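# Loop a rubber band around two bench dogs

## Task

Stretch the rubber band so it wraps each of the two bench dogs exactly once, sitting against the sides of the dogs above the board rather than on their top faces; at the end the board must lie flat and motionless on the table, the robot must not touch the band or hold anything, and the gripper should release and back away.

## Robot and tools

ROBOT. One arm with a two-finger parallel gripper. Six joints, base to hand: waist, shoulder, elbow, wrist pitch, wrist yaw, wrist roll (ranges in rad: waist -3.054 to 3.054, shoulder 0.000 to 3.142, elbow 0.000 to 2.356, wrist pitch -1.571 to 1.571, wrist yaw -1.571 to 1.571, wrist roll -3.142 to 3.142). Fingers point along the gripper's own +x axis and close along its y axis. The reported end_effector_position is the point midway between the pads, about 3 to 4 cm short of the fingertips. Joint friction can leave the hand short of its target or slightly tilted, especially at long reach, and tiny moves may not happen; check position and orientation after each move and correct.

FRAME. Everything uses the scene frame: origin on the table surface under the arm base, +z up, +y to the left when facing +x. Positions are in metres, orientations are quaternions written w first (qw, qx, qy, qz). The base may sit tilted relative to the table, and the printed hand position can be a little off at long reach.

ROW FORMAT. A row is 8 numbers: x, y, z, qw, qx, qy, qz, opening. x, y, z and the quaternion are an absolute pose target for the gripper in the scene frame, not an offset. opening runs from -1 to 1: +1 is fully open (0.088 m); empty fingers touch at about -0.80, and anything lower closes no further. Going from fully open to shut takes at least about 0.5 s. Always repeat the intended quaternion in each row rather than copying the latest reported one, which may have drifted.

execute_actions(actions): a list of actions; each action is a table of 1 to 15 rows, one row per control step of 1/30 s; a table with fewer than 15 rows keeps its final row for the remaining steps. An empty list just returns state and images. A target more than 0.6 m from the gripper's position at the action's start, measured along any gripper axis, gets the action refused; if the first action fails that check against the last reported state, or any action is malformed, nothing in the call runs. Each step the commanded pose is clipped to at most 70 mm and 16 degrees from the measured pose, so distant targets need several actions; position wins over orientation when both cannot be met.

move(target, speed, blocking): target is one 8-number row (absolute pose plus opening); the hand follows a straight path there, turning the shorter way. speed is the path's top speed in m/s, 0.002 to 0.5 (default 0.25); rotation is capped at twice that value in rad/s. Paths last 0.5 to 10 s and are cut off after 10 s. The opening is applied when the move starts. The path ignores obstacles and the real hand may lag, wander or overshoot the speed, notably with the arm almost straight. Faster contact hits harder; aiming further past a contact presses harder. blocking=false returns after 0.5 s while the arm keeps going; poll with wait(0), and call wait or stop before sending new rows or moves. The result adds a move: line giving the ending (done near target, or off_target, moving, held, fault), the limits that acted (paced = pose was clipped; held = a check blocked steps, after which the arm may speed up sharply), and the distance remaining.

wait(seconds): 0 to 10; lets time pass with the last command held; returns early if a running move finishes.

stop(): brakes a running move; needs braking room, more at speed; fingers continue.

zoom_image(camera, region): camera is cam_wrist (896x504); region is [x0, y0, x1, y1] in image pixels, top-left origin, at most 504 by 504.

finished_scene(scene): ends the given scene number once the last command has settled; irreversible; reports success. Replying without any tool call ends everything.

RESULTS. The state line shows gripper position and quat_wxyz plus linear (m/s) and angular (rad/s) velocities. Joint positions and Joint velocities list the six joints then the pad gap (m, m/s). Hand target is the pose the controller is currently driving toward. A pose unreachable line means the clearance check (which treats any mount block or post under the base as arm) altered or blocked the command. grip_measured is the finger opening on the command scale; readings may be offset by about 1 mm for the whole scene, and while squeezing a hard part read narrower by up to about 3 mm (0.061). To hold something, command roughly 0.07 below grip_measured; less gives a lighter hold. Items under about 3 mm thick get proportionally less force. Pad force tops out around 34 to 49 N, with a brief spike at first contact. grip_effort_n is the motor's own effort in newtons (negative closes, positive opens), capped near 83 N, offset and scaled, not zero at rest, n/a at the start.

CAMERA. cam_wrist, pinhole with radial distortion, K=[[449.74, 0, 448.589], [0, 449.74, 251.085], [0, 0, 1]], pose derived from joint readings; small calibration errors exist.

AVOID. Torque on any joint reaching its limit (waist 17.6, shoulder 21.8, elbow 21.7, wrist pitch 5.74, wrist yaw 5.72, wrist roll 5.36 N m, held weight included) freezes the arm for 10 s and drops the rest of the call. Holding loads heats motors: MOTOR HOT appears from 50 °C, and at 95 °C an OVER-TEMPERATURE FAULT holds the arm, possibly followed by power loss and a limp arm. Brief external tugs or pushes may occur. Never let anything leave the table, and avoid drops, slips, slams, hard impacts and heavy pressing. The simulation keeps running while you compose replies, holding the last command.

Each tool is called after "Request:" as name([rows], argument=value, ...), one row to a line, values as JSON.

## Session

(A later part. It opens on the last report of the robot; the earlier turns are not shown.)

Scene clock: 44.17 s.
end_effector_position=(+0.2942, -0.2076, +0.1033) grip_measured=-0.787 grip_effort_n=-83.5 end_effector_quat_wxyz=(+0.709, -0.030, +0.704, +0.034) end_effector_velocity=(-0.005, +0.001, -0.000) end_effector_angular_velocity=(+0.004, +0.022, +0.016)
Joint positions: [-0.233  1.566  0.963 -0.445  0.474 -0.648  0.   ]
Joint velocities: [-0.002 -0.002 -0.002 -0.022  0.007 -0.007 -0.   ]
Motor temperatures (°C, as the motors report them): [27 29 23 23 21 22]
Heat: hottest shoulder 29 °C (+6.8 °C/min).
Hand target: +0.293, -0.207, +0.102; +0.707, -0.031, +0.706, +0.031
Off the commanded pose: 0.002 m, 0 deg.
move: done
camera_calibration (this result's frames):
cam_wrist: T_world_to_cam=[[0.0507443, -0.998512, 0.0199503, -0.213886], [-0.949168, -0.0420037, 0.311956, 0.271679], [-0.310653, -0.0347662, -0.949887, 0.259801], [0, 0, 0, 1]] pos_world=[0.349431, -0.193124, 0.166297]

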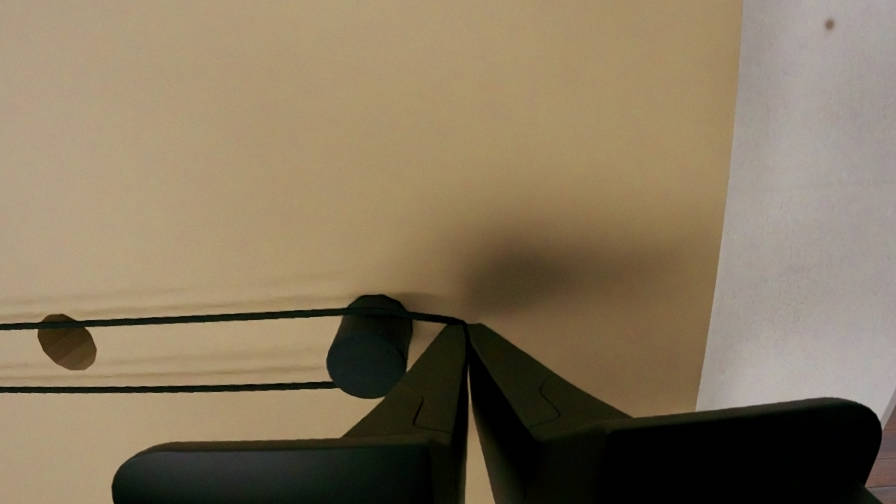

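Request:
execute_actions([
  [[0.292, -0.207, 0.100, 0.7064, -0.0308, 0.7064, 0.0308, -1.0],[0.292, -0.207, 0.099, 0.7064, -0.0308, 0.7064, 0.0308, -1.0],[0.292, -0.207, 0.098, 0.7064, -0.0308, 0.7064, 0.0308, -1.0],[0.292, -0.207, 0.097, 0.7064, -0.0308, 0.7064, 0.0308, -1.0],[0.292, -0.207, 0.097, 0.7064, -0.0308, 0.7064, 0.0308, -1.0],[0.292, -0.207, 0.097, 0.7064, -0.0308, 0.7064, 0.0308, -1.0],[0.292, -0.207, 0.097, 0.7064, -0.0308, 0.7064, 0.0308, -0.80],[0.292, -0.207, 0.097, 0.7064, -0.0308, 0.7064, 0.0308, -0.78],[0.292, -0.207, 0.097, 0.7064, -0.0308, 0.7064, 0.0308, -0.76],[0.292, -0.207, 0.097, 0.7064, -0.0308, 0.7064, 0.0308, -0.74],[0.292, -0.207, 0.097, 0.7064, -0.0308, 0.7064, 0.0308, -0.72],[0.292, -0.207, 0.097, 0.7064, -0.0308, 0.7064, 0.0308, -0.70],[0.292, -0.207, 0.097, 0.7064, -0.0308, 0.7064, 0.0308, -0.68],[0.292, -0.207, 0.097, 0.7064, -0.0308, 0.7064, 0.0308, -0.66]],
])

Scene clock: 45.57 s.
end_effector_position=(+0.2951, -0.2086, +0.1005) grip_measured=-0.698 grip_effort_n=12.3 end_effector_quat_wxyz=(+0.711, -0.029, +0.702, +0.027) end_effector_velocity=(-0.009, -0.007, -0.003) end_effector_angular_velocity=(-0.009, +0.026, +0.005)
Joint positions: [-0.237  1.571  0.956 -0.419  0.475 -0.648  0.005]
Joint velocities: [-0.027 -0.002 -0.002 -0.007  0.007 -0.022  0.02 ]
Motor temperatures (°C, as the motors report them): [27 29 23 23 21 22]
Heat: hottest shoulder 29 °C (+6.6 °C/min).
Hand target: +0.292, -0.207, +0.097; +0.706, -0.031, +0.706, +0.031
Off the commanded pose: 0.005 m, 1 deg.
camera_calibration (this result's frames):
cam_wrist: T_world_to_cam=[[0.0406137, -0.998766, 0.028568, -0.212792], [-0.951741, -0.029965, 0.305437, 0.277273], [-0.304204, -0.0395942, -0.951784, 0.25462], [0, 0, 0, 1]] pos_world=[0.349991, -0.194139, 0.163733]

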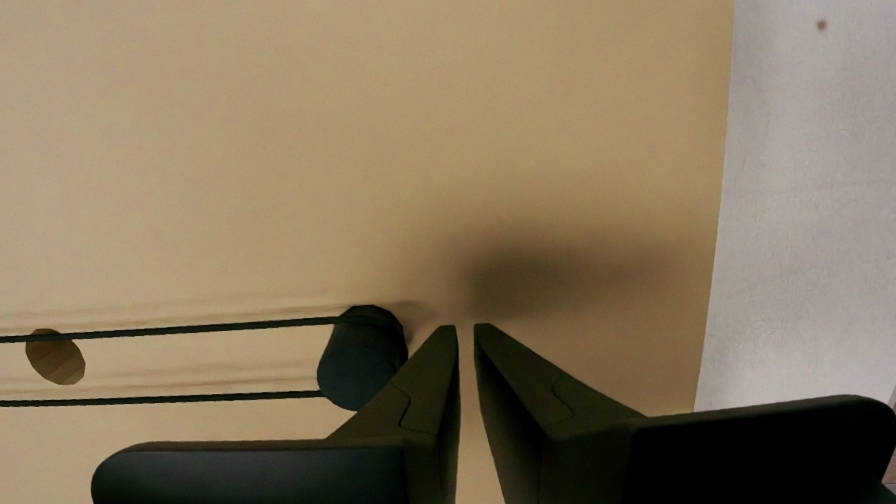

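The band has slipped onto the dog. Lift away and look at both dogs.

Request:
move(target=[0.27, -0.19, 0.22, 0.7064, -0.0308, 0.7064, 0.0308, -0.66], speed=0.15)

Scene clock: 47.10 s.
end_effector_position=(+0.2668, -0.1872, +0.2157) grip_measured=-0.663 grip_effort_n=12.3 end_effector_quat_wxyz=(+0.702, -0.032, +0.711, +0.037) end_effector_velocity=(-0.005, +0.004, -0.001) end_effector_angular_velocity=(+0.014, +0.018, -0.005)
Joint positions: [ 0.024  1.276  1.018 -0.948  0.592 -0.375  0.007]
Joint velocities: [ 0.002 -0.002 -0.007 -0.022 -0.007  0.022 -0.   ]
Motor temperatures (°C, as the motors report them): [27 29 23 23 21 22]
Heat: hottest shoulder 29 °C (+6.4 °C/min).
Hand target: +0.269, -0.190, +0.220; +0.707, -0.030, +0.706, +0.031
Off the commanded pose: 0.006 m, 1 deg.
move: done
camera_calibration (this result's frames):
cam_wrist: T_world_to_cam=[[0.0582627, -0.998145, 0.0176783, -0.195783], [-0.94285, -0.049198, 0.329567, 0.204633], [-0.328086, -0.0358694, -0.943967, 0.361891], [0, 0, 0, 1]] pos_world=[0.323076, -0.172371, 0.277633]

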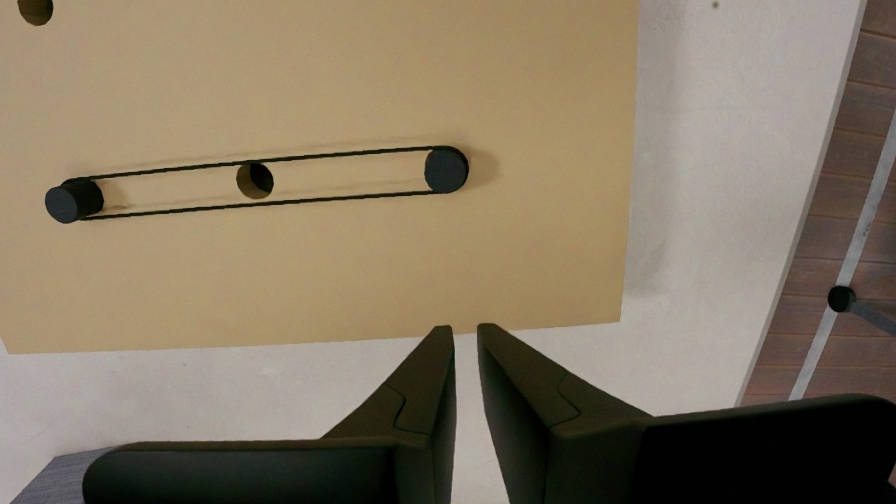

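Request:
zoom_image(camera="cam_wrist", region=[10, 150, 190, 250])

Request:
zoom_image(camera="cam_wrist", region=[370, 120, 530, 220])

Region (10, 150, 190, 250) of cam_wrist's 896x504 image, scaled by 2.800, with more detail than that image has.

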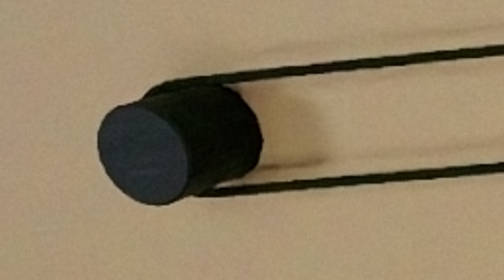

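Region (370, 120, 530, 220) of cam_wrist's 896x504 image, scaled by 3.150, with more detail than that image has; it fills the top 315 rows of this view, and the rest is white.

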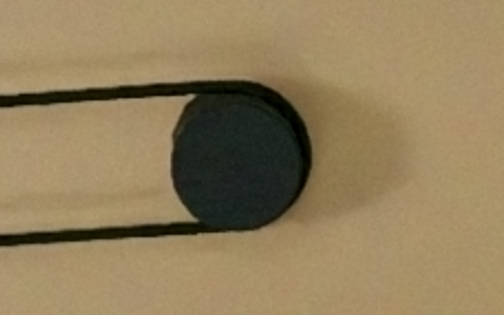

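The band sits on the sides of both dogs, the board is flat, and the robot is clear.

Request:
finished_scene(scene=2)

The scene is finished: the task was done.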